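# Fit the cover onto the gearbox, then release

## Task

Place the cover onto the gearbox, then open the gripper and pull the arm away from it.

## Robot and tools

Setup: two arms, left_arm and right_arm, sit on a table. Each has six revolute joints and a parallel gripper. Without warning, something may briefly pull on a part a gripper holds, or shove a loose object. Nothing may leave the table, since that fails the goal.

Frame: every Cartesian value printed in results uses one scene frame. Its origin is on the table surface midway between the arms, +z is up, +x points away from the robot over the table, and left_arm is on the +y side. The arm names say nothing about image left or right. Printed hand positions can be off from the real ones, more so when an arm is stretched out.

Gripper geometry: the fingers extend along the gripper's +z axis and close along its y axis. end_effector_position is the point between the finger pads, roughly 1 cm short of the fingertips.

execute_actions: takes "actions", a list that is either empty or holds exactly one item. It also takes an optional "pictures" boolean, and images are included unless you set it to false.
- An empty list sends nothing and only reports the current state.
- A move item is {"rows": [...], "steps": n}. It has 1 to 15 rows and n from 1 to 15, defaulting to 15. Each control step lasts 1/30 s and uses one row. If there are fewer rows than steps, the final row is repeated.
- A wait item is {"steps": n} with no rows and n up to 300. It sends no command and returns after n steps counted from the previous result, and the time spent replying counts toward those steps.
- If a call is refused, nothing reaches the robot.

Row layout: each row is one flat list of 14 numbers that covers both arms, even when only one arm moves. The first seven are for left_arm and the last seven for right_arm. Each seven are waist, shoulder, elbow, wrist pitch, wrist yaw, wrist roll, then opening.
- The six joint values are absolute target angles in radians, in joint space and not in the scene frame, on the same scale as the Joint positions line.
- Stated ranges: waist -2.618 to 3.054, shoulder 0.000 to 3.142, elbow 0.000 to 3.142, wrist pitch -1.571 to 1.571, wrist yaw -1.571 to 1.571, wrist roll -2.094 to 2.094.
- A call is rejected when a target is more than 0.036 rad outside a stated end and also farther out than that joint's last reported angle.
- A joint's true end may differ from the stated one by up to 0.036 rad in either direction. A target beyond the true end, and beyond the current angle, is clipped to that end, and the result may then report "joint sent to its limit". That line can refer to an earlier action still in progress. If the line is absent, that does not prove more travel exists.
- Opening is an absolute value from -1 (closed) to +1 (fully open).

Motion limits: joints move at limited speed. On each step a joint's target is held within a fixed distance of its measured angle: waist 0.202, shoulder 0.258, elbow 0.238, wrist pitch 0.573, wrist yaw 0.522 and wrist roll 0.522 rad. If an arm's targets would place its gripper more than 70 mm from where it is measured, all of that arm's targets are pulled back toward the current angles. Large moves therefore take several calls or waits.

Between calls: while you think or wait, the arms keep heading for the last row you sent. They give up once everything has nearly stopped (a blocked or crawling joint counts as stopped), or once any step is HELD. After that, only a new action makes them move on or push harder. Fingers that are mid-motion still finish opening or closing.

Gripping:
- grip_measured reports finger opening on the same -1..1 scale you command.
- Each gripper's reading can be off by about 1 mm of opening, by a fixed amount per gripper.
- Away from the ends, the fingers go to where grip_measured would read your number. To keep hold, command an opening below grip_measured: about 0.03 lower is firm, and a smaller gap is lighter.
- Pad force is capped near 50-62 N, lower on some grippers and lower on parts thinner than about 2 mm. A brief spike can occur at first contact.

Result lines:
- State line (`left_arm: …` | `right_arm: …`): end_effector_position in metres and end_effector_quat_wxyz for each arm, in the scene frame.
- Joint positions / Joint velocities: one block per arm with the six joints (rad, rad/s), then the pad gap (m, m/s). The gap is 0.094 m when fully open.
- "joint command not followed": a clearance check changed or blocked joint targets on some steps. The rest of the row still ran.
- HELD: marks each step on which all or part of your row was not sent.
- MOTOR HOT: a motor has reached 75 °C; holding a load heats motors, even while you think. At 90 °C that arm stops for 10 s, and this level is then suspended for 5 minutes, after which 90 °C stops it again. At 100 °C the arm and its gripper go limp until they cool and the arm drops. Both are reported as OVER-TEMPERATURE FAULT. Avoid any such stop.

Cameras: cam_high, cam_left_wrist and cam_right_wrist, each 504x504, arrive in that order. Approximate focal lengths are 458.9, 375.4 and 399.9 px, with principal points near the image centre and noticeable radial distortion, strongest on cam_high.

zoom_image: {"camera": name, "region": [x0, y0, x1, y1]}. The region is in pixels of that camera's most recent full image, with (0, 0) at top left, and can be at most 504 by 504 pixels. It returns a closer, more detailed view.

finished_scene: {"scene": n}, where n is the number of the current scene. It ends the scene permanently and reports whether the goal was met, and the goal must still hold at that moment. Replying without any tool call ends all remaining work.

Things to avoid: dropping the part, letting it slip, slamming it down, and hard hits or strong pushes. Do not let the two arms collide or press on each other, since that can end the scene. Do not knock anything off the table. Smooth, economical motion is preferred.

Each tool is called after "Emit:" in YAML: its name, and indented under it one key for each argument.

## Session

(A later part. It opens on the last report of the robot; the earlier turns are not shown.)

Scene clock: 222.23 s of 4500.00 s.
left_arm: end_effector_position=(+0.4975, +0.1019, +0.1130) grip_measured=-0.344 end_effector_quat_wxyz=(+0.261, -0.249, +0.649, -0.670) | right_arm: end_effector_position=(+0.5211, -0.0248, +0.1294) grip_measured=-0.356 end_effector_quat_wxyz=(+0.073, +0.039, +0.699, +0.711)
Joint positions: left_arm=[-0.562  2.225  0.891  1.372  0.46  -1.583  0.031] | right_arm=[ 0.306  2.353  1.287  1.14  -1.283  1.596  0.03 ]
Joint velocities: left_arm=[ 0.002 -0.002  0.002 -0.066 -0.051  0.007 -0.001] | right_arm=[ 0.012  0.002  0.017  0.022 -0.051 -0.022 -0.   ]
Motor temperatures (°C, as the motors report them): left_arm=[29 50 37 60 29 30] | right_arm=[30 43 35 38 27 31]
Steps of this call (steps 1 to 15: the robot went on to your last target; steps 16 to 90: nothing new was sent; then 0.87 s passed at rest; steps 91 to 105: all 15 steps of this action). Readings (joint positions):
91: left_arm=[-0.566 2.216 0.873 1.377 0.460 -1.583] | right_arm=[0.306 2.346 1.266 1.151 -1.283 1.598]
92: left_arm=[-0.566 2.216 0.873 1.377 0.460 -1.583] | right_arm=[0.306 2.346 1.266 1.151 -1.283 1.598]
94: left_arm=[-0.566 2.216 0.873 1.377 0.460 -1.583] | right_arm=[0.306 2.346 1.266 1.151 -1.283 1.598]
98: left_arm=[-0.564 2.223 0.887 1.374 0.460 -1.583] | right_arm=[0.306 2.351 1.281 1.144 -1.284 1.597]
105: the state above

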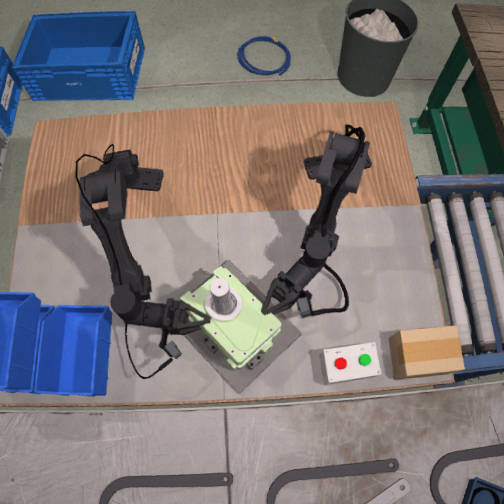

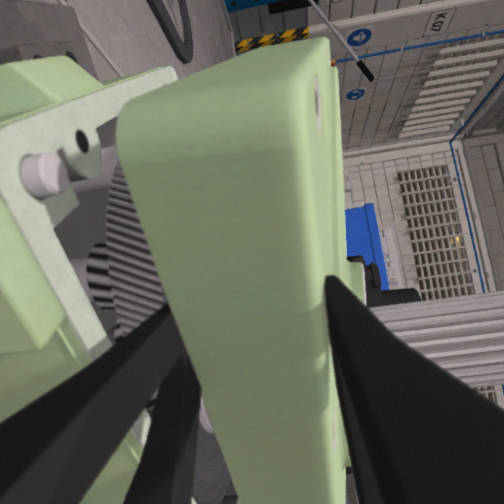

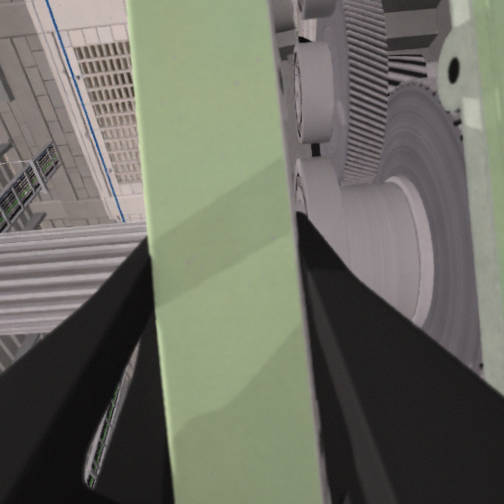

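Press down a bit with pitch lowered.

Emit:
execute_actions:
  actions:
    - {"rows":[[-0.552,2.21,0.92,1.445,0.468,-1.575,-0.4,0.3,2.34,1.315,1.165,-1.27,1.575,-0.4],[-0.552,2.214,0.91,1.44,0.468,-1.575,-0.4,0.3,2.344,1.305,1.16,-1.27,1.575,-0.4],[-0.552,2.218,0.905,1.435,0.468,-1.575,-0.4,0.3,2.348,1.3,1.155,-1.27,1.575,-0.4],[-0.552,2.222,0.905,1.43,0.468,-1.575,-0.4,0.3,2.352,1.3,1.15,-1.27,1.575,-0.4],[-0.552,2.226,0.905,1.43,0.468,-1.575,-0.4,0.3,2.356,1.3,1.15,-1.27,1.575,-0.4]],"steps":15}

Emit:
zoom_image:
  camera: "cam_right_wrist"
  region: [250,0,400,150]

Scene clock: 223.50 s of 4500.00 s.
left_arm: end_effector_position=(+0.4975, +0.1018, +0.1122) grip_measured=-0.344 end_effector_quat_wxyz=(+0.260, -0.249, +0.649, -0.670) | right_arm: end_effector_position=(+0.5212, -0.0248, +0.1281) grip_measured=-0.356 end_effector_quat_wxyz=(+0.072, +0.041, +0.699, +0.710)
Joint positions: left_arm=[-0.562  2.226  0.891  1.372  0.461 -1.583  0.031] | right_arm=[ 0.306  2.355  1.287  1.138 -1.283  1.595  0.03 ]
Joint velocities: left_arm=[ 0.002  0.007  0.007  0.007  0.037  0.022 -0.   ] | right_arm=[-0.012 -0.002 -0.002 -0.051  0.007 -0.007  0.001]
Motor temperatures (°C, as the motors report them): left_arm=[29 49 37 59 29 30] | right_arm=[30 43 35 38 27 31]
Steps of this call (steps 1 to 15: the robot went on to your last target; steps 16 to 23: nothing new was sent; steps 24 to 38: all 15 steps of this action). Readings (joint positions):
24: left_arm=[-0.562 2.225 0.891 1.372 0.460 -1.583] | right_arm=[0.306 2.353 1.287 1.140 -1.283 1.596]
25: left_arm=[-0.562 2.225 0.891 1.372 0.460 -1.583] | right_arm=[0.306 2.353 1.287 1.139 -1.283 1.595]
27: left_arm=[-0.562 2.226 0.891 1.372 0.461 -1.583] | right_arm=[0.306 2.354 1.287 1.138 -1.283 1.595]
31: left_arm=[-0.562 2.226 0.891 1.372 0.461 -1.583] | right_arm=[0.306 2.355 1.287 1.138 -1.283 1.595]
38: the state above

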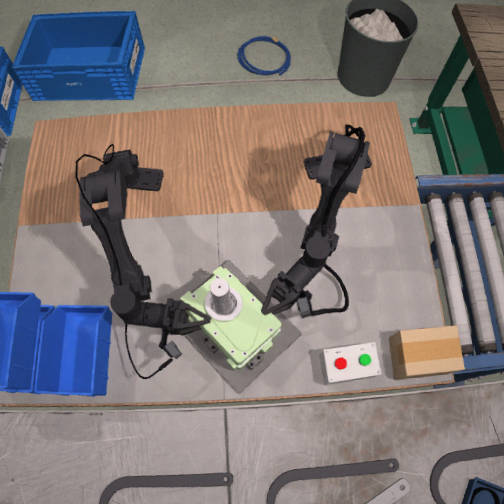

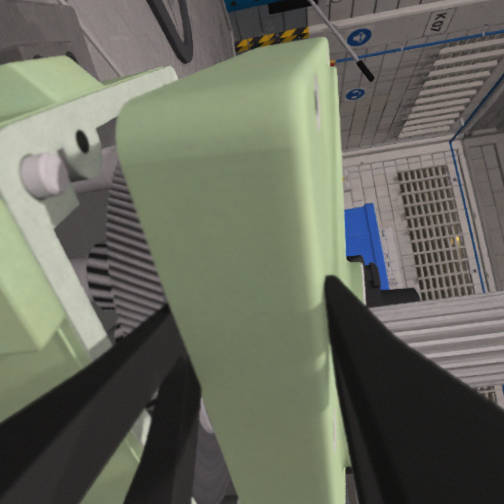

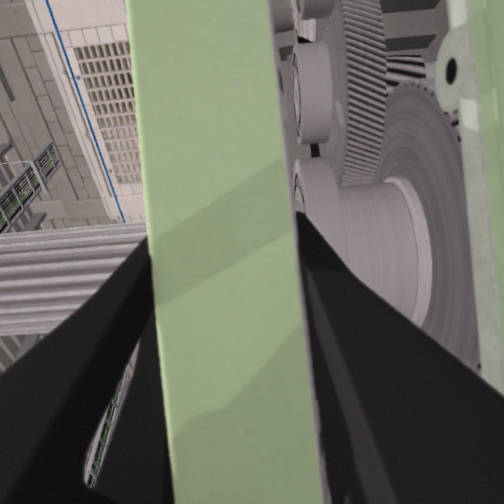

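Region (250, 0, 400, 150) of cam_right_wrist's 504x504 image, scaled by 3.360, with more detail than that image has.

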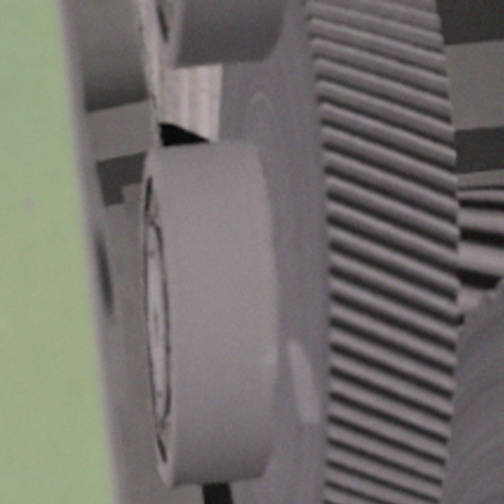

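Emit:
execute_actions:
  actions:
    - {"rows":[[-0.55,2.21,0.9,1.44,0.468,-1.575,-0.3,0.3,2.34,1.3,1.17,-1.26,1.575,-0.4],[-0.548,2.2,0.893,1.44,0.468,-1.575,-0.22,0.3,2.325,1.3,1.19,-1.25,1.575,-0.4],[-0.546,2.195,0.89,1.44,0.468,-1.575,-0.22,0.3,2.32,1.3,1.2,-1.24,1.575,-0.4],[-0.544,2.195,0.89,1.44,0.47,-1.575,-0.22,0.3,2.32,1.3,1.2,-1.24,1.575,-0.4],[-0.541,2.19,0.883,1.443,0.472,-1.575,-0.22,0.3,2.32,1.3,1.2,-1.24,1.575,-0.4],[-0.538,2.186,0.876,1.446,0.475,-1.575,-0.22,0.3,2.32,1.3,1.2,-1.24,1.575,-0.4],[-0.535,2.182,0.869,1.449,0.478,-1.575,-0.22,0.3,2.32,1.3,1.2,-1.24,1.575,-0.4],[-0.533,2.178,0.862,1.452,0.48,-1.575,-0.22,0.3,2.32,1.3,1.2,-1.24,1.575,-0.4],[-0.531,2.174,0.855,1.455,0.482,-1.575,-0.22,0.3,2.32,1.3,1.2,-1.24,1.575,-0.4],[-0.529,2.17,0.848,1.458,0.484,-1.575,-0.22,0.3,2.32,1.3,1.2,-1.24,1.575,-0.4],[-0.528,2.166,0.841,1.461,0.486,-1.575,-0.22,0.3,2.32,1.3,1.2,-1.24,1.575,-0.4],[-0.527,2.162,0.834,1.465,0.488,-1.575,-0.22,0.3,2.32,1.3,1.2,-1.24,1.575,-0.4]],"steps":15}
  pictures: false

Emit:
execute_actions:
  actions:
    - {"steps":8}

Emit:
zoom_image:
  camera: "cam_high"
  region: [160,240,310,390]

Scene clock: 226.17 s of 4500.00 s.
left_arm: end_effector_position=(+0.4896, +0.1088, +0.1113) grip_measured=-0.222 end_effector_quat_wxyz=(+0.255, -0.249, +0.653, -0.669) | right_arm: end_effector_position=(+0.5169, -0.0190, +0.1288) grip_measured=-0.359 end_effector_quat_wxyz=(+0.068, +0.030, +0.699, +0.711)
Joint positions: left_arm=[-0.548  2.204  0.85   1.382  0.484 -1.583  0.037] | right_arm=[ 0.318  2.355  1.287  1.145 -1.291  1.592  0.03 ]
Joint velocities: left_arm=[ 0.046  0.002 -0.046 -0.007  0.007 -0.066 -0.002] | right_arm=[ 0.007 -0.002 -0.012 -0.007  0.007 -0.051 -0.001]
Motor temperatures (°C, as the motors report them): left_arm=[29 49 36 59 29 30] | right_arm=[30 43 35 38 27 31]
Steps of this call (steps 1 to 15: the robot went on to your last target; steps 16 to 65: nothing new was sent; steps 66 to 80: all 15 steps of this action). Readings (joint positions):
66: left_arm=[-0.562 2.226 0.891 1.373 0.461 -1.583] | right_arm=[0.306 2.355 1.287 1.141 -1.282 1.595]
67: left_arm=[-0.560 2.226 0.891 1.378 0.463 -1.583] | right_arm=[0.306 2.355 1.287 1.146 -1.281 1.595]
69: left_arm=[-0.560 2.226 0.891 1.381 0.464 -1.583] | right_arm=[0.306 2.355 1.287 1.149 -1.279 1.595]
73: left_arm=[-0.557 2.225 0.890 1.382 0.470 -1.583] | right_arm=[0.307 2.355 1.287 1.150 -1.279 1.595]
80: the state above

Scene clock: 226.43 s of 4500.00 s.
left_arm: end_effector_position=(+0.4902, +0.1109, +0.1105) grip_measured=-0.222 end_effector_quat_wxyz=(+0.256, -0.251, +0.653, -0.668) | right_arm: end_effector_position=(+0.5180, -0.0195, +0.1282) grip_measured=-0.359 end_effector_quat_wxyz=(+0.071, +0.031, +0.699, +0.711)
Joint positions: left_arm=[-0.544  2.204  0.847  1.382  0.485 -1.583  0.037] | right_arm=[ 0.317  2.355  1.287  1.139 -1.286  1.584  0.03 ]
Joint velocities: left_arm=[-0.007  0.007 -0.007 -0.066 -0.037 -0.007 -0.001] | right_arm=[-0.012 -0.012  0.002  0.037 -0.007 -0.022 -0.   ]
Motor temperatures (°C, as the motors report them): left_arm=[29 49 36 59 29 30] | right_arm=[30 43 35 38 27 31]
Steps of this call (steps 1 to 8: the robot went on to your last target). Readings (joint positions):
1: left_arm=[-0.547 2.204 0.848 1.382 0.484 -1.583] | right_arm=[0.318 2.355 1.287 1.143 -1.290 1.589]
2: left_arm=[-0.545 2.204 0.848 1.382 0.484 -1.583] | right_arm=[0.317 2.355 1.287 1.142 -1.288 1.588]
4: left_arm=[-0.544 2.204 0.847 1.382 0.484 -1.583] | right_arm=[0.317 2.355 1.287 1.140 -1.286 1.586]
8: the state above

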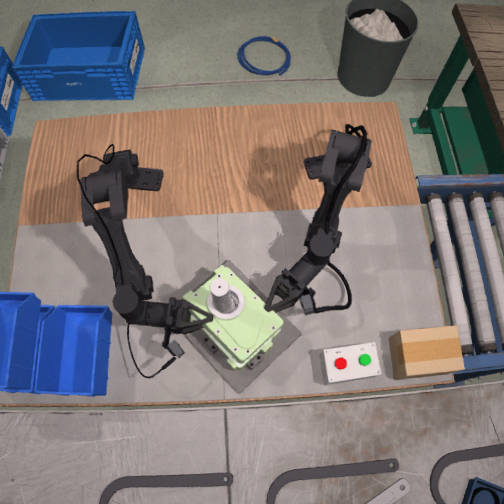

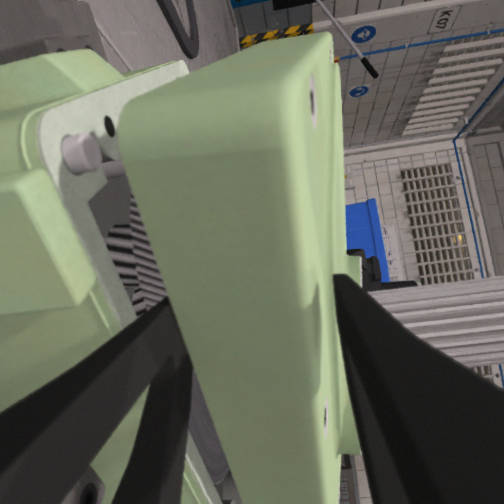

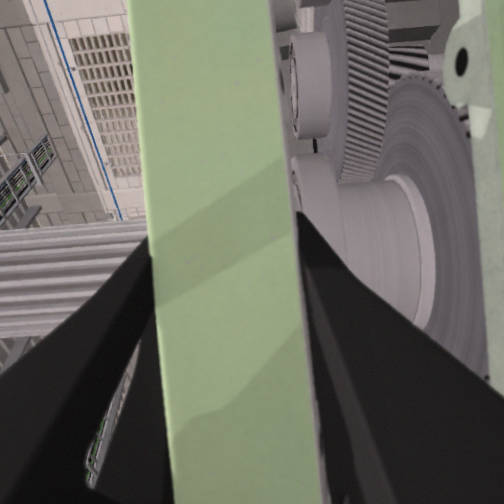

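Region (160, 240, 310, 390) of cam_high's 504x504 image, scaled by 3.360, with more detail than that image has.

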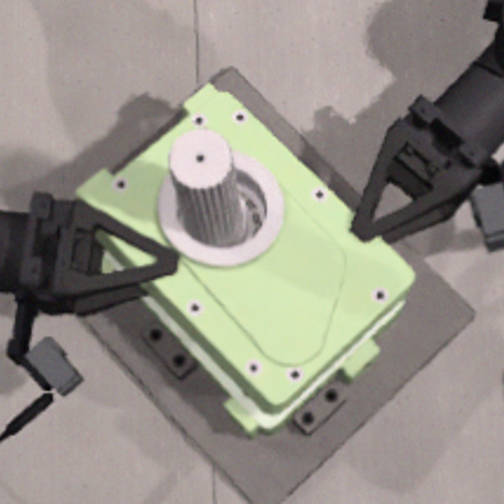

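Emit:
execute_actions:
  actions:
    - {"rows":[[-0.54,2.162,0.85,1.48,0.488,-1.575,-0.4,0.31,2.32,1.3,1.2,-1.27,1.575,-0.4],[-0.545,2.162,0.865,1.49,0.488,-1.575,-0.4,0.31,2.315,1.3,1.2,-1.28,1.575,-0.4],[-0.545,2.162,0.88,1.49,0.488,-1.575,-0.4,0.31,2.315,1.3,1.2,-1.28,1.575,-0.4],[-0.545,2.162,0.885,1.49,0.488,-1.575,-0.4,0.31,2.315,1.3,1.2,-1.28,1.575,-0.4],[-0.545,2.162,0.89,1.49,0.488,-1.575,-0.4,0.31,2.315,1.3,1.2,-1.28,1.575,-0.4],[-0.55,2.164,0.896,1.49,0.49,-1.575,-0.4,0.306,2.315,1.3,1.2,-1.28,1.575,-0.4],[-0.553,2.166,0.902,1.488,0.49,-1.575,-0.4,0.303,2.315,1.3,1.2,-1.28,1.575,-0.4],[-0.556,2.168,0.908,1.486,0.49,-1.575,-0.4,0.3,2.315,1.3,1.2,-1.28,1.575,-0.4],[-0.559,2.17,0.914,1.484,0.49,-1.575,-0.4,0.297,2.315,1.3,1.2,-1.28,1.575,-0.4],[-0.561,2.172,0.92,1.482,0.49,-1.575,-0.4,0.295,2.315,1.3,1.2,-1.28,1.575,-0.4],[-0.563,2.175,0.927,1.48,0.49,-1.575,-0.4,0.293,2.315,1.3,1.2,-1.28,1.575,-0.4]],"steps":15}
  pictures: false

Emit:
execute_actions:
  actions:
    - {"steps":8}

Emit:
zoom_image:
  camera: "cam_high"
  region: [160,240,310,390]

Scene clock: 228.77 s of 4500.00 s.
left_arm: end_effector_position=(+0.4934, +0.1044, +0.1127) grip_measured=-0.356 end_effector_quat_wxyz=(+0.252, -0.247, +0.654, -0.669) | right_arm: end_effector_position=(+0.5200, -0.0256, +0.1285) grip_measured=-0.359 end_effector_quat_wxyz=(+0.073, +0.035, +0.699, +0.711)
Joint positions: left_arm=[-0.552  2.207  0.875  1.357  0.487 -1.582  0.03 ] | right_arm=[ 0.304  2.355  1.287  1.143 -1.292  1.591  0.03 ]
Joint velocities: left_arm=[-0.037  0.007  0.017 -0.051  0.007  0.007 -0.001] | right_arm=[-0.022  0.002  0.012  0.095 -0.037  0.037  0.001]
Motor temperatures (°C, as the motors report them): left_arm=[29 50 36 59 29 30] | right_arm=[30 43 35 38 27 31]
Steps of this call (steps 1 to 15: the robot went on to your last target; steps 16 to 55: nothing new was sent; steps 56 to 70: all 15 steps of this action). Readings (joint positions):
56: left_arm=[-0.544 2.204 0.847 1.381 0.485 -1.583] | right_arm=[0.317 2.355 1.287 1.139 -1.286 1.583]
57: left_arm=[-0.544 2.204 0.847 1.381 0.486 -1.583] | right_arm=[0.317 2.355 1.287 1.139 -1.288 1.585]
59: left_arm=[-0.544 2.204 0.847 1.381 0.487 -1.583] | right_arm=[0.317 2.355 1.287 1.139 -1.288 1.586]
63: left_arm=[-0.544 2.204 0.849 1.381 0.487 -1.583] | right_arm=[0.317 2.355 1.287 1.139 -1.288 1.586]
70: the state above

Scene clock: 229.03 s of 4500.00 s.
left_arm: end_effector_position=(+0.4933, +0.1042, +0.1125) grip_measured=-0.356 end_effector_quat_wxyz=(+0.252, -0.247, +0.655, -0.669) | right_arm: end_effector_position=(+0.5200, -0.0258, +0.1286) grip_measured=-0.359 end_effector_quat_wxyz=(+0.072, +0.035, +0.699, +0.711)
Joint positions: left_arm=[-0.553  2.207  0.875  1.356  0.487 -1.582  0.03 ] | right_arm=[ 0.304  2.355  1.287  1.144 -1.293  1.592  0.03 ]
Joint velocities: left_arm=[-0.017  0.012 -0.012 -0.051  0.037 -0.037 -0.   ] | right_arm=[-0.002  0.012 -0.002 -0.095  0.007 -0.051 -0.001]
Motor temperatures (°C, as the motors report them): left_arm=[29 50 36 59 29 30] | right_arm=[30 44 35 38 27 31]
Steps of this call (steps 1 to 8: the robot went on to your last target). Readings (joint positions):
1: left_arm=[-0.553 2.207 0.875 1.356 0.487 -1.582] | right_arm=[0.304 2.355 1.287 1.143 -1.293 1.592]
2: left_arm=[-0.553 2.207 0.875 1.356 0.487 -1.582] | right_arm=[0.304 2.355 1.287 1.144 -1.293 1.592]
4: left_arm=[-0.553 2.207 0.875 1.356 0.487 -1.582] | right_arm=[0.304 2.355 1.287 1.144 -1.293 1.592]
8: the state above

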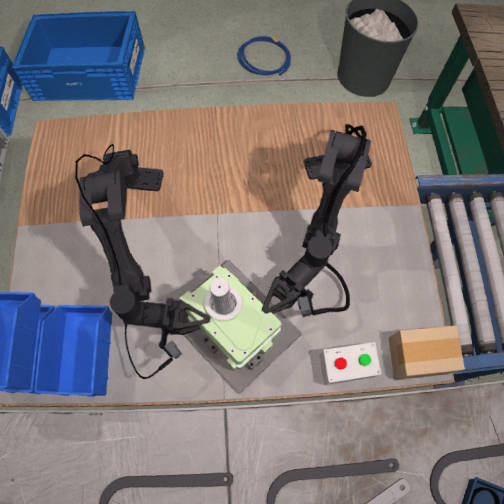

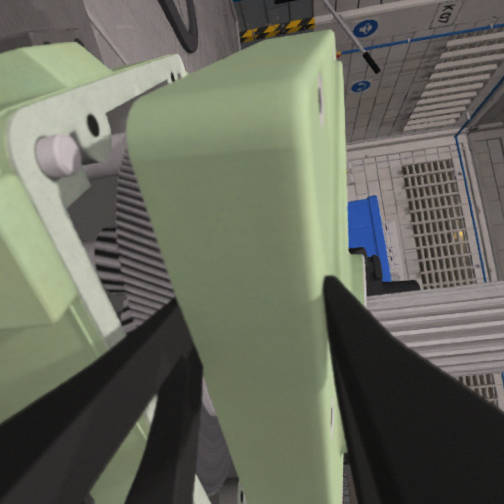

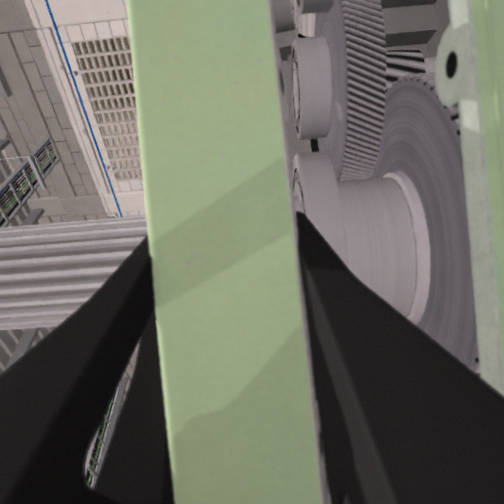

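Region (160, 240, 310, 390) of cam_high's 504x504 image, scaled by 3.360, with more detail than that image has.

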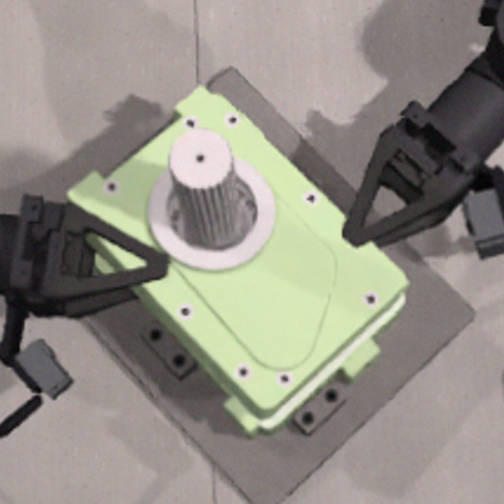

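Descend again.

Emit:
execute_actions:
  actions:
    - {"rows":[[-0.558,2.18,0.91,1.48,0.49,-1.575,-0.4,0.298,2.32,1.3,1.195,-1.285,1.575,-0.4],[-0.558,2.186,0.9,1.48,0.49,-1.575,-0.4,0.298,2.325,1.3,1.19,-1.285,1.575,-0.4],[-0.558,2.192,0.9,1.48,0.49,-1.575,-0.4,0.298,2.33,1.3,1.185,-1.285,1.575,-0.4],[-0.558,2.198,0.9,1.48,0.49,-1.575,-0.4,0.298,2.335,1.3,1.18,-1.285,1.575,-0.4],[-0.558,2.204,0.9,1.48,0.49,-1.575,-0.4,0.298,2.34,1.3,1.18,-1.285,1.575,-0.4],[-0.558,2.21,0.9,1.48,0.49,-1.575,-0.4,0.298,2.345,1.3,1.18,-1.285,1.575,-0.4],[-0.558,2.216,0.9,1.48,0.49,-1.575,-0.4,0.298,2.35,1.3,1.18,-1.285,1.575,-0.4],[-0.558,2.222,0.9,1.48,0.49,-1.575,-0.4,0.298,2.355,1.3,1.18,-1.285,1.575,-0.4]],"steps":15}

Emit:
zoom_image:
  camera: "cam_right_wrist"
  region: [250,0,450,200]

Scene clock: 230.47 s of 4500.00 s.
left_arm: end_effector_position=(+0.4929, +0.1044, +0.1111) grip_measured=-0.356 end_effector_quat_wxyz=(+0.257, -0.241, +0.650, -0.673) | right_arm: end_effector_position=(+0.5196, -0.0257, +0.1290) grip_measured=-0.359 end_effector_quat_wxyz=(+0.076, +0.030, +0.699, +0.711)
Joint positions: left_arm=[-0.553  2.228  0.875  1.396  0.487 -1.582  0.03 ] | right_arm=[ 0.304  2.355  1.287  1.147 -1.295  1.584  0.03 ]
Joint velocities: left_arm=[ 0.022 -0.012 -0.002 -0.051  0.037 -0.022 -0.   ] | right_arm=[ 0.012  0.007  0.002  0.037 -0.066 -0.037 -0.001]
Motor temperatures (°C, as the motors report them): left_arm=[29 50 36 59 29 30] | right_arm=[30 44 35 38 27 31]
Steps of this call (steps 1 to 15: the robot went on to your last target; steps 16 to 28: nothing new was sent; steps 29 to 43: all 15 steps of this action). Readings (joint positions):
29: left_arm=[-0.553 2.207 0.875 1.356 0.487 -1.582] | right_arm=[0.304 2.355 1.287 1.144 -1.293 1.592]
30: left_arm=[-0.553 2.208 0.875 1.356 0.487 -1.582] | right_arm=[0.304 2.355 1.287 1.144 -1.293 1.592]
32: left_arm=[-0.553 2.210 0.875 1.359 0.487 -1.582] | right_arm=[0.304 2.355 1.287 1.144 -1.293 1.592]
36: left_arm=[-0.553 2.221 0.875 1.379 0.487 -1.582] | right_arm=[0.304 2.355 1.287 1.144 -1.294 1.590]
43: the state above

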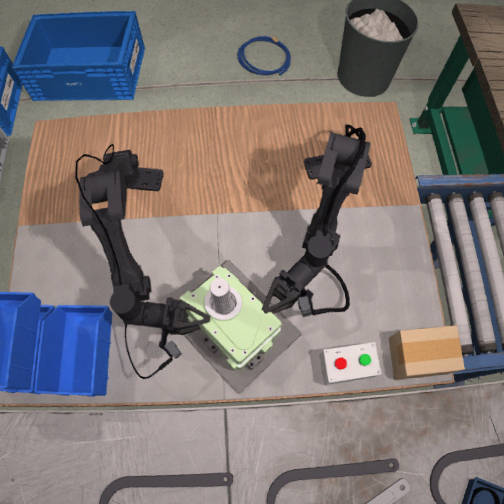

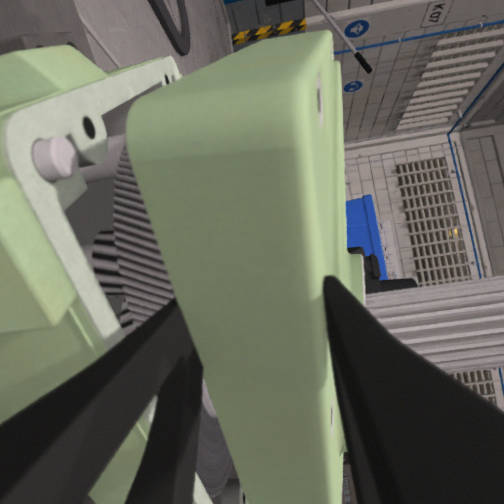

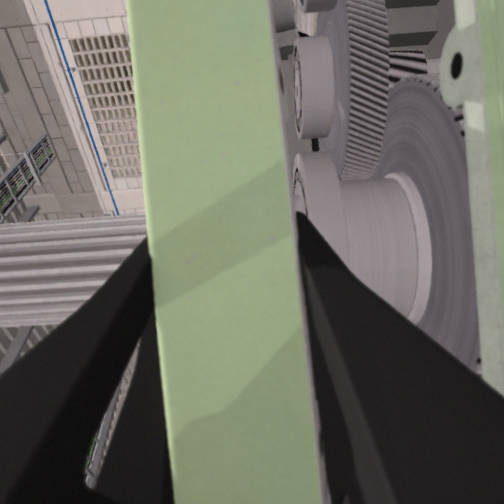

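Region (250, 0, 450, 200) of cam_right_wrist's 504x504 image, scaled by 2.520, with more detail than that image has.

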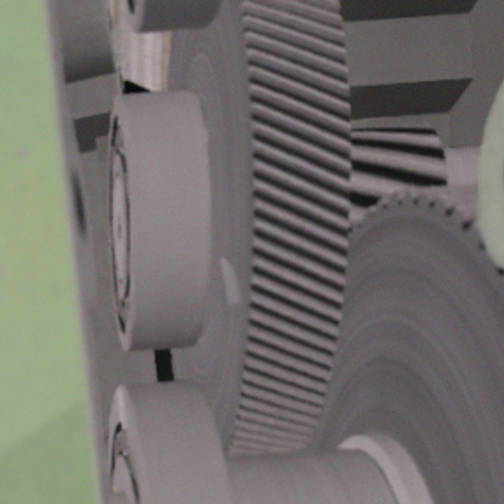

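Emit:
execute_actions:
  actions:
    - {"rows":[[-0.558,2.21,0.9,1.47,0.49,-1.575,-0.4,0.298,2.34,1.315,1.18,-1.295,1.575,-0.3],[-0.558,2.2,0.9,1.47,0.49,-1.575,-0.4,0.298,2.325,1.33,1.18,-1.3,1.575,-0.24],[-0.558,2.195,0.9,1.47,0.49,-1.575,-0.4,0.296,2.32,1.337,1.18,-1.305,1.575,-0.24],[-0.558,2.195,0.9,1.47,0.49,-1.575,-0.4,0.294,2.32,1.337,1.177,-1.31,1.575,-0.24],[-0.558,2.195,0.9,1.47,0.49,-1.575,-0.4,0.293,2.325,1.349,1.168,-1.323,1.575,-0.24],[-0.558,2.195,0.9,1.47,0.49,-1.575,-0.4,0.292,2.33,1.361,1.158,-1.336,1.575,-0.24],[-0.558,2.195,0.9,1.47,0.49,-1.575,-0.4,0.29,2.335,1.373,1.149,-1.349,1.575,-0.24],[-0.558,2.195,0.9,1.47,0.49,-1.575,-0.4,0.289,2.34,1.385,1.139,-1.362,1.575,-0.24],[-0.558,2.195,0.9,1.47,0.49,-1.575,-0.4,0.288,2.345,1.397,1.13,-1.375,1.575,-0.24],[-0.558,2.195,0.9,1.47,0.49,-1.575,-0.4,0.287,2.35,1.409,1.12,-1.388,1.575,-0.24],[-0.558,2.195,0.9,1.47,0.49,-1.575,-0.4,0.285,2.355,1.422,1.11,-1.4,1.575,-0.24],[-0.558,2.195,0.9,1.47,0.49,-1.575,-0.4,0.284,2.36,1.435,1.1,-1.413,1.575,-0.24],[-0.558,2.195,0.9,1.47,0.49,-1.575,-0.4,0.283,2.366,1.448,1.09,-1.426,1.575,-0.24],[-0.558,2.195,0.9,1.47,0.49,-1.575,-0.4,0.282,2.372,1.46,1.08,-1.438,1.575,-0.24]],"steps":15}
  pictures: false

Emit:
execute_actions:
  actions:
    - {"steps":8}

Emit:
zoom_image:
  camera: "cam_high"
  region: [130,220,310,400]

Scene clock: 235.70 s of 4500.00 s.
left_arm: end_effector_position=(+0.4929, +0.1044, +0.1111) grip_measured=-0.356 end_effector_quat_wxyz=(+0.256, -0.243, +0.650, -0.674) | right_arm: end_effector_position=(+0.5254, -0.0246, +0.1325) grip_measured=-0.241 end_effector_quat_wxyz=(+0.046, +0.003, +0.702, +0.710)
Joint positions: left_arm=[-0.553  2.228  0.875  1.397  0.487 -1.586  0.03 ] | right_arm=[ 0.297  2.394  1.398  1.069 -1.383  1.582  0.036]
Joint velocities: left_arm=[ 0.007 -0.017 -0.012  0.007 -0.051 -0.095 -0.   ] | right_arm=[-0.012  0.085  0.256 -0.242 -0.212  0.007 -0.001]
Motor temperatures (°C, as the motors report them): left_arm=[29 50 36 59 29 30] | right_arm=[30 43 35 38 27 31]
Steps of this call (steps 1 to 15: the robot went on to your last target; steps 16 to 90: nothing new was sent; then 1.73 s passed at rest; steps 91 to 105: all 15 steps of this action). Readings (joint positions):
91: left_arm=[-0.553 2.228 0.875 1.397 0.487 -1.581] | right_arm=[0.304 2.355 1.287 1.146 -1.296 1.584]
92: left_arm=[-0.553 2.228 0.875 1.397 0.487 -1.578] | right_arm=[0.304 2.355 1.287 1.146 -1.296 1.584]
94: left_arm=[-0.553 2.228 0.875 1.397 0.488 -1.575] | right_arm=[0.303 2.355 1.287 1.146 -1.298 1.583]
98: left_arm=[-0.553 2.228 0.875 1.397 0.488 -1.578] | right_arm=[0.302 2.357 1.313 1.127 -1.323 1.582]
105: the state above

Scene clock: 235.97 s of 4500.00 s.
left_arm: end_effector_position=(+0.4930, +0.1044, +0.1111) grip_measured=-0.356 end_effector_quat_wxyz=(+0.256, -0.243, +0.650, -0.674) | right_arm: end_effector_position=(+0.5221, -0.0253, +0.1312) grip_measured=-0.240 end_effector_quat_wxyz=(+0.030, -0.003, +0.704, +0.710)
Joint positions: left_arm=[-0.553  2.228  0.875  1.397  0.487 -1.586  0.03 ] | right_arm=[ 0.294  2.398  1.408  1.048 -1.416  1.582  0.036]
Joint velocities: left_arm=[-0.022 -0.002 -0.032  0.051  0.037 -0.037  0.   ] | right_arm=[-0.022  0.012  0.002 -0.007 -0.037 -0.007 -0.001]
Motor temperatures (°C, as the motors report them): left_arm=[29 50 36 59 29 30] | right_arm=[30 43 35 38 27 31]
Steps of this call (steps 1 to 8: the robot went on to your last target). Readings (joint positions):
1: left_arm=[-0.553 2.228 0.875 1.397 0.487 -1.586] | right_arm=[0.297 2.397 1.404 1.062 -1.388 1.582]
2: left_arm=[-0.553 2.228 0.875 1.397 0.487 -1.586] | right_arm=[0.296 2.397 1.407 1.058 -1.393 1.582]
4: left_arm=[-0.553 2.228 0.875 1.397 0.487 -1.586] | right_arm=[0.296 2.398 1.408 1.052 -1.403 1.582]
8: the state above

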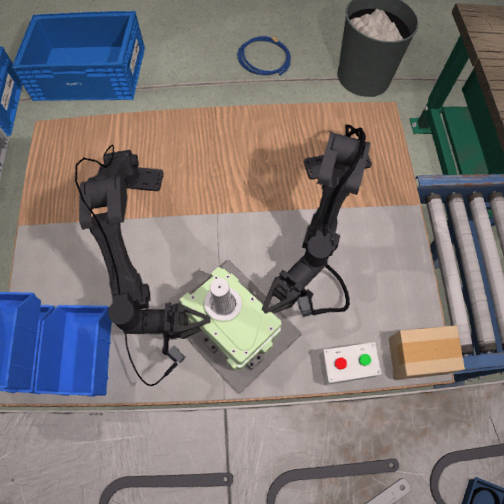

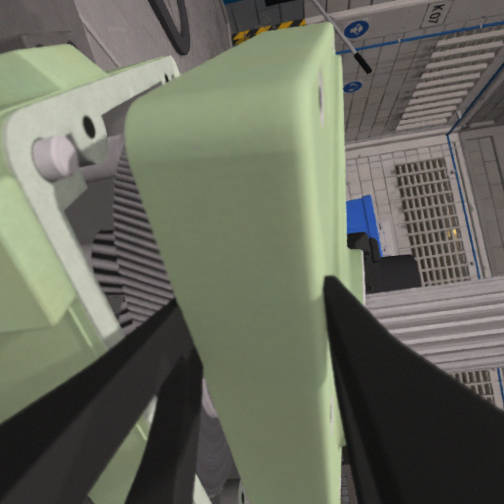

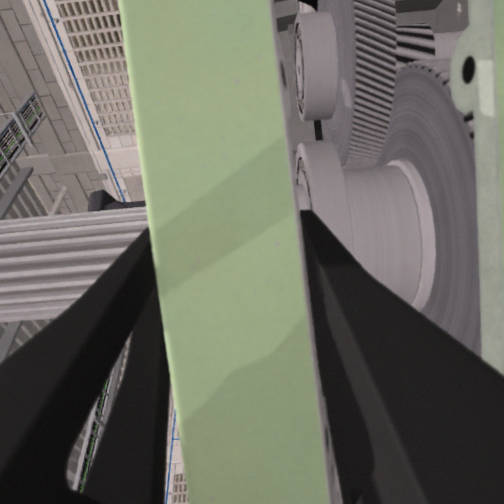

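Region (130, 220, 310, 400) of cam_high's 504x504 image, scaled by 2.800, with more detail than that image has.

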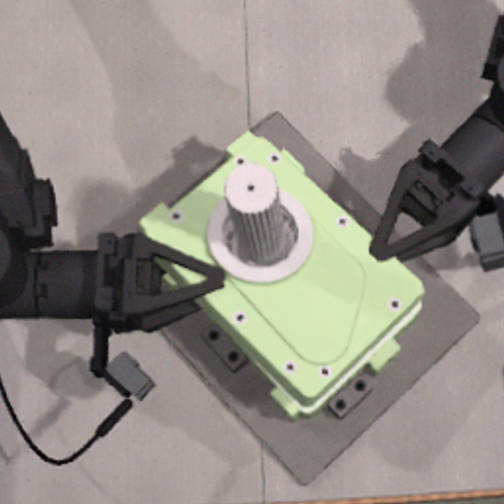

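Works. Second half.

Emit:
execute_actions:
  actions:
    - {"rows":[[-0.558,2.195,0.9,1.47,0.49,-1.575,-0.4,0.28,2.379,1.472,1.07,-1.452,1.575,-0.24],[-0.558,2.195,0.9,1.47,0.49,-1.575,-0.4,0.278,2.386,1.484,1.06,-1.466,1.575,-0.24],[-0.558,2.195,0.9,1.47,0.49,-1.575,-0.4,0.276,2.393,1.496,1.05,-1.48,1.575,-0.24],[-0.558,2.195,0.9,1.47,0.49,-1.575,-0.4,0.274,2.4,1.508,1.04,-1.494,1.575,-0.24],[-0.558,2.195,0.9,1.47,0.49,-1.575,-0.4,0.272,2.407,1.52,1.03,-1.508,1.575,-0.24],[-0.558,2.195,0.9,1.47,0.49,-1.575,-0.4,0.27,2.414,1.532,1.022,-1.522,1.575,-0.24],[-0.558,2.195,0.9,1.47,0.49,-1.575,-0.4,0.268,2.421,1.545,1.014,-1.536,1.575,-0.24],[-0.558,2.195,0.9,1.47,0.49,-1.575,-0.4,0.267,2.428,1.558,1.006,-1.55,1.575,-0.24],[-0.558,2.195,0.9,1.47,0.49,-1.575,-0.4,0.266,2.434,1.57,0.998,-1.56,1.575,-0.24],[-0.558,2.195,0.9,1.47,0.49,-1.575,-0.4,0.265,2.44,1.582,0.99,-1.57,1.575,-0.24]],"steps":15}
  pictures: false

Emit:
execute_actions:
  actions:
    - {"steps":10}

Emit:
zoom_image:
  camera: "cam_high"
  region: [160,240,310,390]

Scene clock: 243.70 s of 4500.00 s.
left_arm: end_effector_position=(+0.4929, +0.1044, +0.1111) grip_measured=-0.356 end_effector_quat_wxyz=(+0.258, -0.241, +0.650, -0.673) | right_arm: end_effector_position=(+0.5211, -0.0273, +0.1295) grip_measured=-0.240 end_effector_quat_wxyz=(-0.014, -0.048, +0.705, +0.707)
Joint positions: left_arm=[-0.553  2.228  0.875  1.397  0.487 -1.58   0.03 ] | right_arm=[ 0.286  2.46   1.534  0.984 -1.551  1.581  0.036]
Joint velocities: left_arm=[-0.017 -0.012 -0.022 -0.051  0.022 -0.022  0.001] | right_arm=[-0.002 -0.002  0.002 -0.022 -0.095 -0.022 -0.001]
Motor temperatures (°C, as the motors report them): left_arm=[29 51 37 59 29 30] | right_arm=[30 45 36 38 27 31]
Steps of this call (steps 1 to 30: the robot went on to your last target; steps 31 to 90: nothing new was sent; then 4.23 s passed at rest; steps 91 to 105: all 15 steps of this action). Readings (joint positions):
91: left_arm=[-0.553 2.228 0.875 1.397 0.487 -1.585] | right_arm=[0.294 2.398 1.410 1.046 -1.421 1.582]
92: left_arm=[-0.553 2.228 0.875 1.397 0.487 -1.585] | right_arm=[0.294 2.401 1.417 1.043 -1.427 1.582]
94: left_arm=[-0.553 2.228 0.875 1.397 0.487 -1.585] | right_arm=[0.292 2.412 1.438 1.033 -1.444 1.582]
98: left_arm=[-0.553 2.228 0.875 1.397 0.487 -1.583] | right_arm=[0.289 2.438 1.488 1.011 -1.491 1.582]
105: the state above

Scene clock: 244.03 s of 4500.00 s.
left_arm: end_effector_position=(+0.4928, +0.1043, +0.1111) grip_measured=-0.356 end_effector_quat_wxyz=(+0.258, -0.240, +0.651, -0.673) | right_arm: end_effector_position=(+0.5198, -0.0278, +0.1294) grip_measured=-0.240 end_effector_quat_wxyz=(-0.019, -0.050, +0.705, +0.707)
Joint positions: left_arm=[-0.553  2.228  0.875  1.397  0.488 -1.577  0.03 ] | right_arm=[ 0.286  2.46   1.535  0.979 -1.56   1.581  0.036]
Joint velocities: left_arm=[ 0.007 -0.007 -0.002  0.022 -0.037 -0.037  0.   ] | right_arm=[ 0.022  0.012 -0.007  0.022  0.007 -0.022  0.002]
Motor temperatures (°C, as the motors report them): left_arm=[29 51 37 59 29 30] | right_arm=[30 45 36 38 27 31]
Steps of this call (steps 1 to 10: the robot went on to your last target). Readings (joint positions):
1: left_arm=[-0.553 2.228 0.875 1.397 0.487 -1.579] | right_arm=[0.286 2.460 1.534 0.983 -1.554 1.581]
2: left_arm=[-0.553 2.228 0.875 1.397 0.487 -1.579] | right_arm=[0.286 2.460 1.534 0.982 -1.556 1.581]
4: left_arm=[-0.553 2.228 0.875 1.397 0.488 -1.578] | right_arm=[0.286 2.460 1.535 0.980 -1.558 1.581]
8: left_arm=[-0.553 2.228 0.875 1.397 0.488 -1.578] | right_arm=[0.286 2.460 1.535 0.979 -1.560 1.581]
10: the state above

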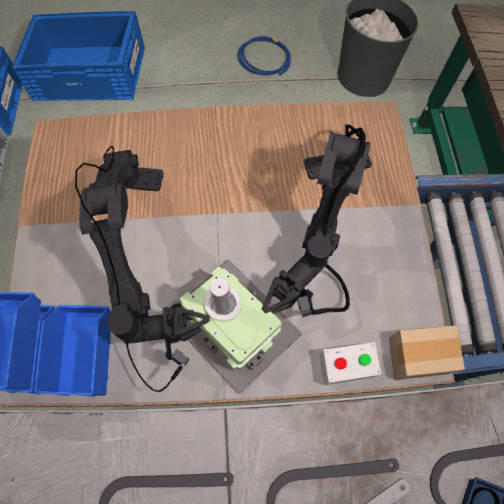

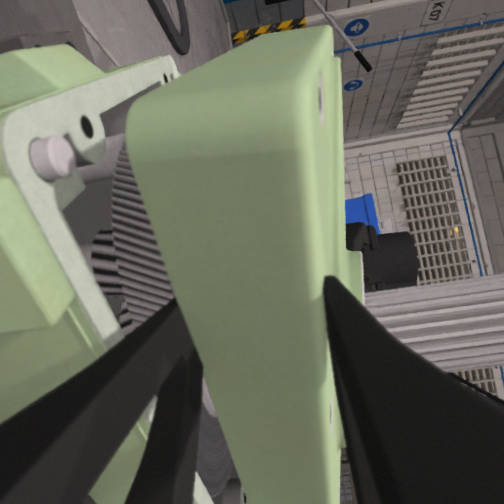

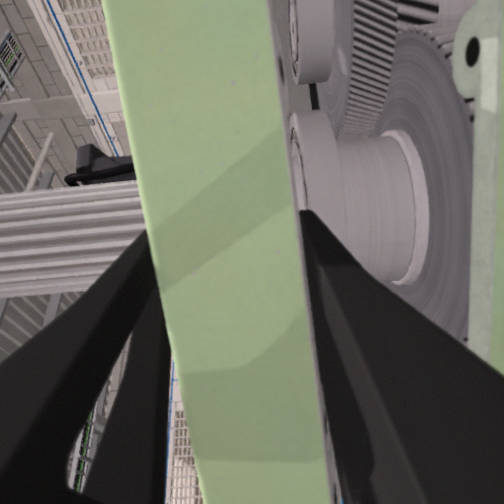

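Region (160, 240, 310, 390) of cam_high's 504x504 image, scaled by 3.360, with more detail than that image has.

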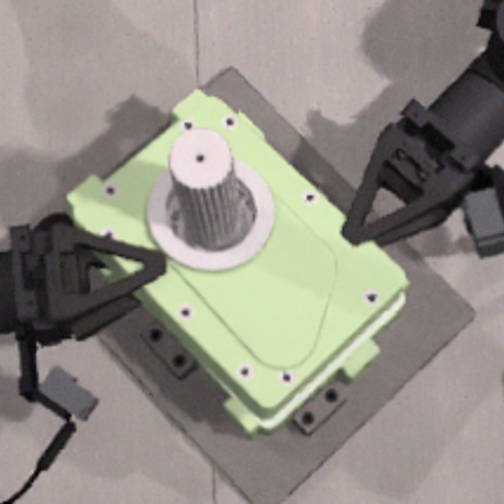

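Emit:
execute_actions:
  actions:
    - {"rows":[[-0.558,2.195,0.9,1.47,0.49,-1.575,-0.4,0.28,2.44,1.57,0.99,-1.56,1.575,-0.4],[-0.558,2.195,0.9,1.47,0.49,-1.575,-0.4,0.283,2.44,1.56,0.99,-1.55,1.575,-0.4],[-0.558,2.195,0.9,1.47,0.49,-1.575,-0.4,0.283,2.44,1.56,0.99,-1.54,1.575,-0.4],[-0.558,2.195,0.9,1.47,0.49,-1.575,-0.4,0.283,2.44,1.56,0.99,-1.54,1.575,-0.4],[-0.558,2.2,0.9,1.465,0.49,-1.575,-0.4,0.283,2.445,1.56,0.99,-1.54,1.575,-0.4],[-0.558,2.205,0.9,1.46,0.49,-1.575,-0.4,0.283,2.45,1.56,0.99,-1.54,1.575,-0.4],[-0.558,2.21,0.9,1.455,0.49,-1.575,-0.4,0.283,2.455,1.56,0.99,-1.54,1.575,-0.4],[-0.558,2.215,0.9,1.45,0.49,-1.575,-0.4,0.283,2.46,1.56,0.99,-1.54,1.575,-0.4],[-0.558,2.22,0.9,1.445,0.49,-1.575,-0.4,0.283,2.465,1.56,0.995,-1.54,1.575,-0.4],[-0.558,2.225,0.9,1.44,0.49,-1.575,-0.4,0.283,2.47,1.56,1.0,-1.54,1.575,-0.4]],"steps":15}

Scene clock: 245.70 s of 4500.00 s.
left_arm: end_effector_position=(+0.4926, +0.1041, +0.1110) grip_measured=-0.356 end_effector_quat_wxyz=(+0.254, -0.243, +0.650, -0.674) | right_arm: end_effector_position=(+0.5211, -0.0275, +0.1287) grip_measured=-0.366 end_effector_quat_wxyz=(-0.011, -0.052, +0.705, +0.707)
Joint positions: left_arm=[-0.553  2.228  0.875  1.396  0.49  -1.588  0.03 ] | right_arm=[ 0.286  2.463  1.535  0.99  -1.552  1.574  0.03 ]
Joint velocities: left_arm=[-0.017 -0.007 -0.012  0.037  0.007 -0.066 -0.   ] | right_arm=[-0.002 -0.002 -0.012 -0.007  0.007 -0.022 -0.   ]
Motor temperatures (°C, as the motors report them): left_arm=[29 51 37 59 29 30] | right_arm=[30 45 36 37 27 31]
Steps of this call (steps 1 to 15: the robot went on to your last target; steps 16 to 35: nothing new was sent; steps 36 to 50: all 15 steps of this action). Readings (joint positions):
36: left_arm=[-0.553 2.228 0.875 1.397 0.489 -1.577] | right_arm=[0.286 2.460 1.535 0.978 -1.560 1.580]
37: left_arm=[-0.553 2.228 0.875 1.397 0.490 -1.583] | right_arm=[0.286 2.460 1.535 0.979 -1.555 1.576]
39: left_arm=[-0.553 2.228 0.875 1.397 0.490 -1.588] | right_arm=[0.286 2.460 1.535 0.981 -1.553 1.574]
43: left_arm=[-0.553 2.228 0.875 1.397 0.490 -1.588] | right_arm=[0.286 2.460 1.535 0.981 -1.553 1.573]
50: the state above

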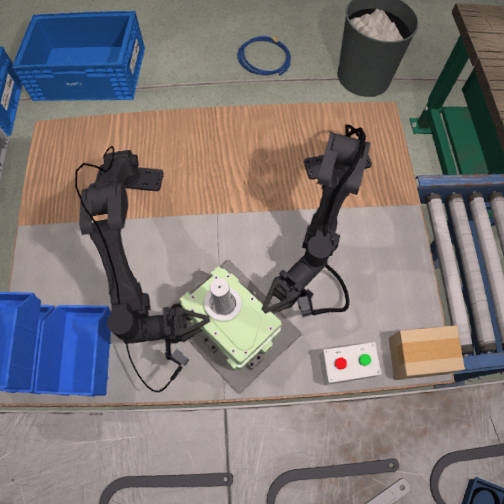

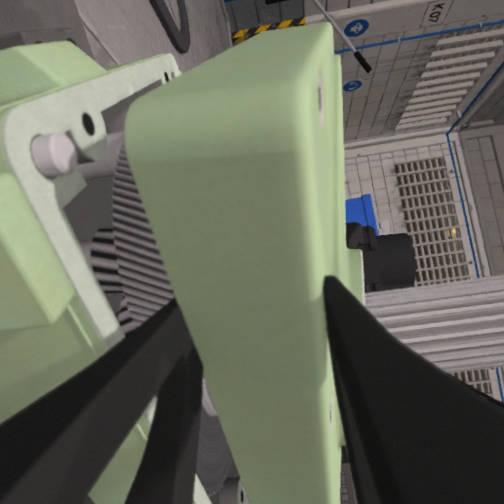

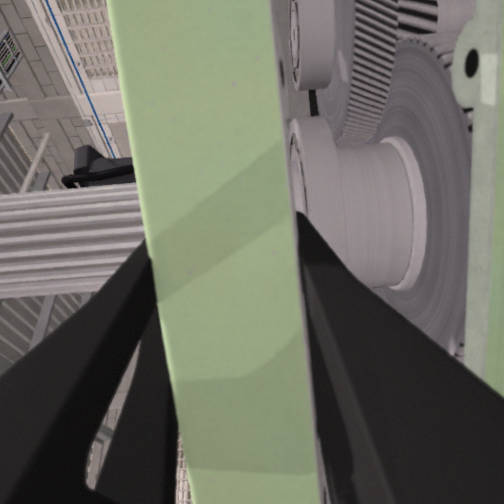

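Emit:
execute_actions:
  actions:
    - {"rows":[[-0.558,2.23,0.895,1.43,0.49,-1.575,-0.4,0.283,2.476,1.555,1.0,-1.54,1.575,-0.4],[-0.558,2.235,0.89,1.42,0.49,-1.575,-0.4,0.283,2.482,1.55,1.0,-1.54,1.575,-0.4],[-0.558,2.24,0.89,1.41,0.49,-1.575,-0.4,0.283,2.488,1.55,1.0,-1.54,1.575,-0.4],[-0.558,2.245,0.89,1.4,0.49,-1.575,-0.4,0.283,2.494,1.55,1.0,-1.54,1.575,-0.4],[-0.558,2.25,0.89,1.4,0.49,-1.575,-0.4,0.283,2.5,1.55,1.0,-1.54,1.575,-0.4]],"steps":15}

Scene clock: 246.87 s of 4500.00 s.
left_arm: end_effector_position=(+0.4925, +0.1042, +0.1098) grip_measured=-0.356 end_effector_quat_wxyz=(+0.257, -0.240, +0.650, -0.673) | right_arm: end_effector_position=(+0.5215, -0.0275, +0.1266) grip_measured=-0.366 end_effector_quat_wxyz=(-0.006, -0.055, +0.704, +0.708)
Joint positions: left_arm=[-0.553  2.234  0.875  1.403  0.49  -1.581  0.03 ] | right_arm=[ 0.286  2.471  1.535  1.014 -1.55   1.579  0.03 ]
Joint velocities: left_arm=[-0.002  0.017 -0.007 -0.022  0.022 -0.007 -0.   ] | right_arm=[-0.007 -0.007 -0.002  0.037  0.022 -0.007 -0.   ]
Motor temperatures (°C, as the motors report them): left_arm=[29 51 37 59 29 30] | right_arm=[30 45 36 37 27 31]
Steps of this call (steps 1 to 15: the robot went on to your last target; steps 16 to 20: nothing new was sent; steps 21 to 35: all 15 steps of this action). Readings (joint positions):
21: left_arm=[-0.553 2.229 0.875 1.396 0.490 -1.588] | right_arm=[0.286 2.463 1.535 0.990 -1.552 1.574]
22: left_arm=[-0.553 2.230 0.875 1.396 0.490 -1.588] | right_arm=[0.286 2.464 1.535 0.991 -1.552 1.574]
24: left_arm=[-0.553 2.231 0.875 1.396 0.490 -1.586] | right_arm=[0.286 2.468 1.535 0.996 -1.551 1.575]
28: left_arm=[-0.553 2.233 0.875 1.401 0.490 -1.582] | right_arm=[0.286 2.471 1.535 1.009 -1.550 1.577]
35: the state above

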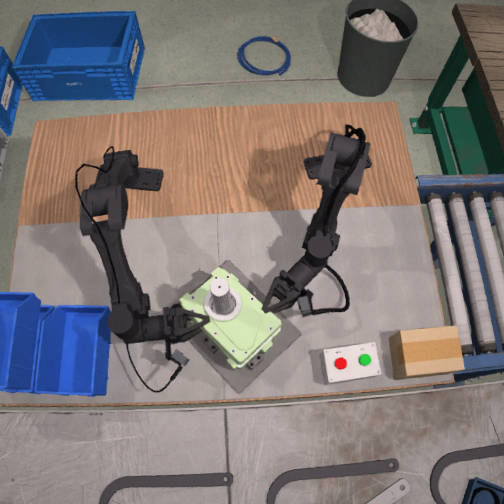

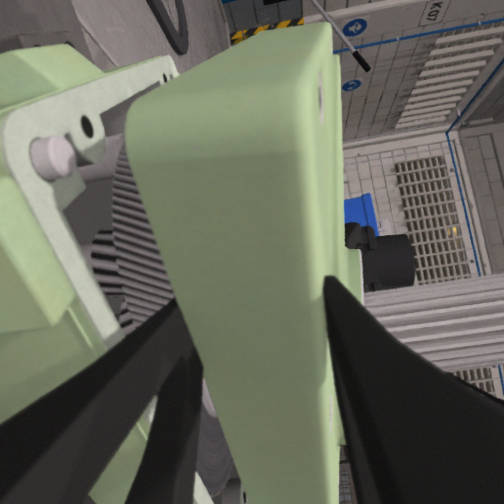

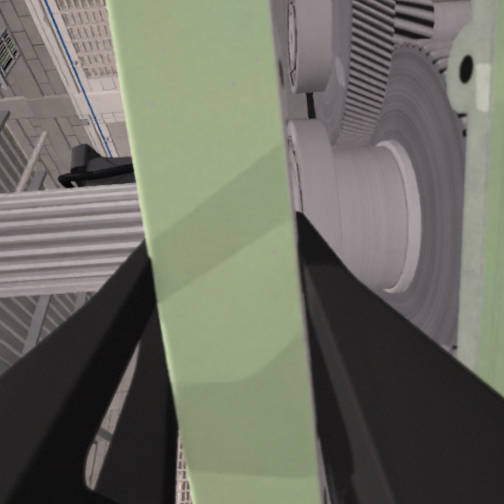

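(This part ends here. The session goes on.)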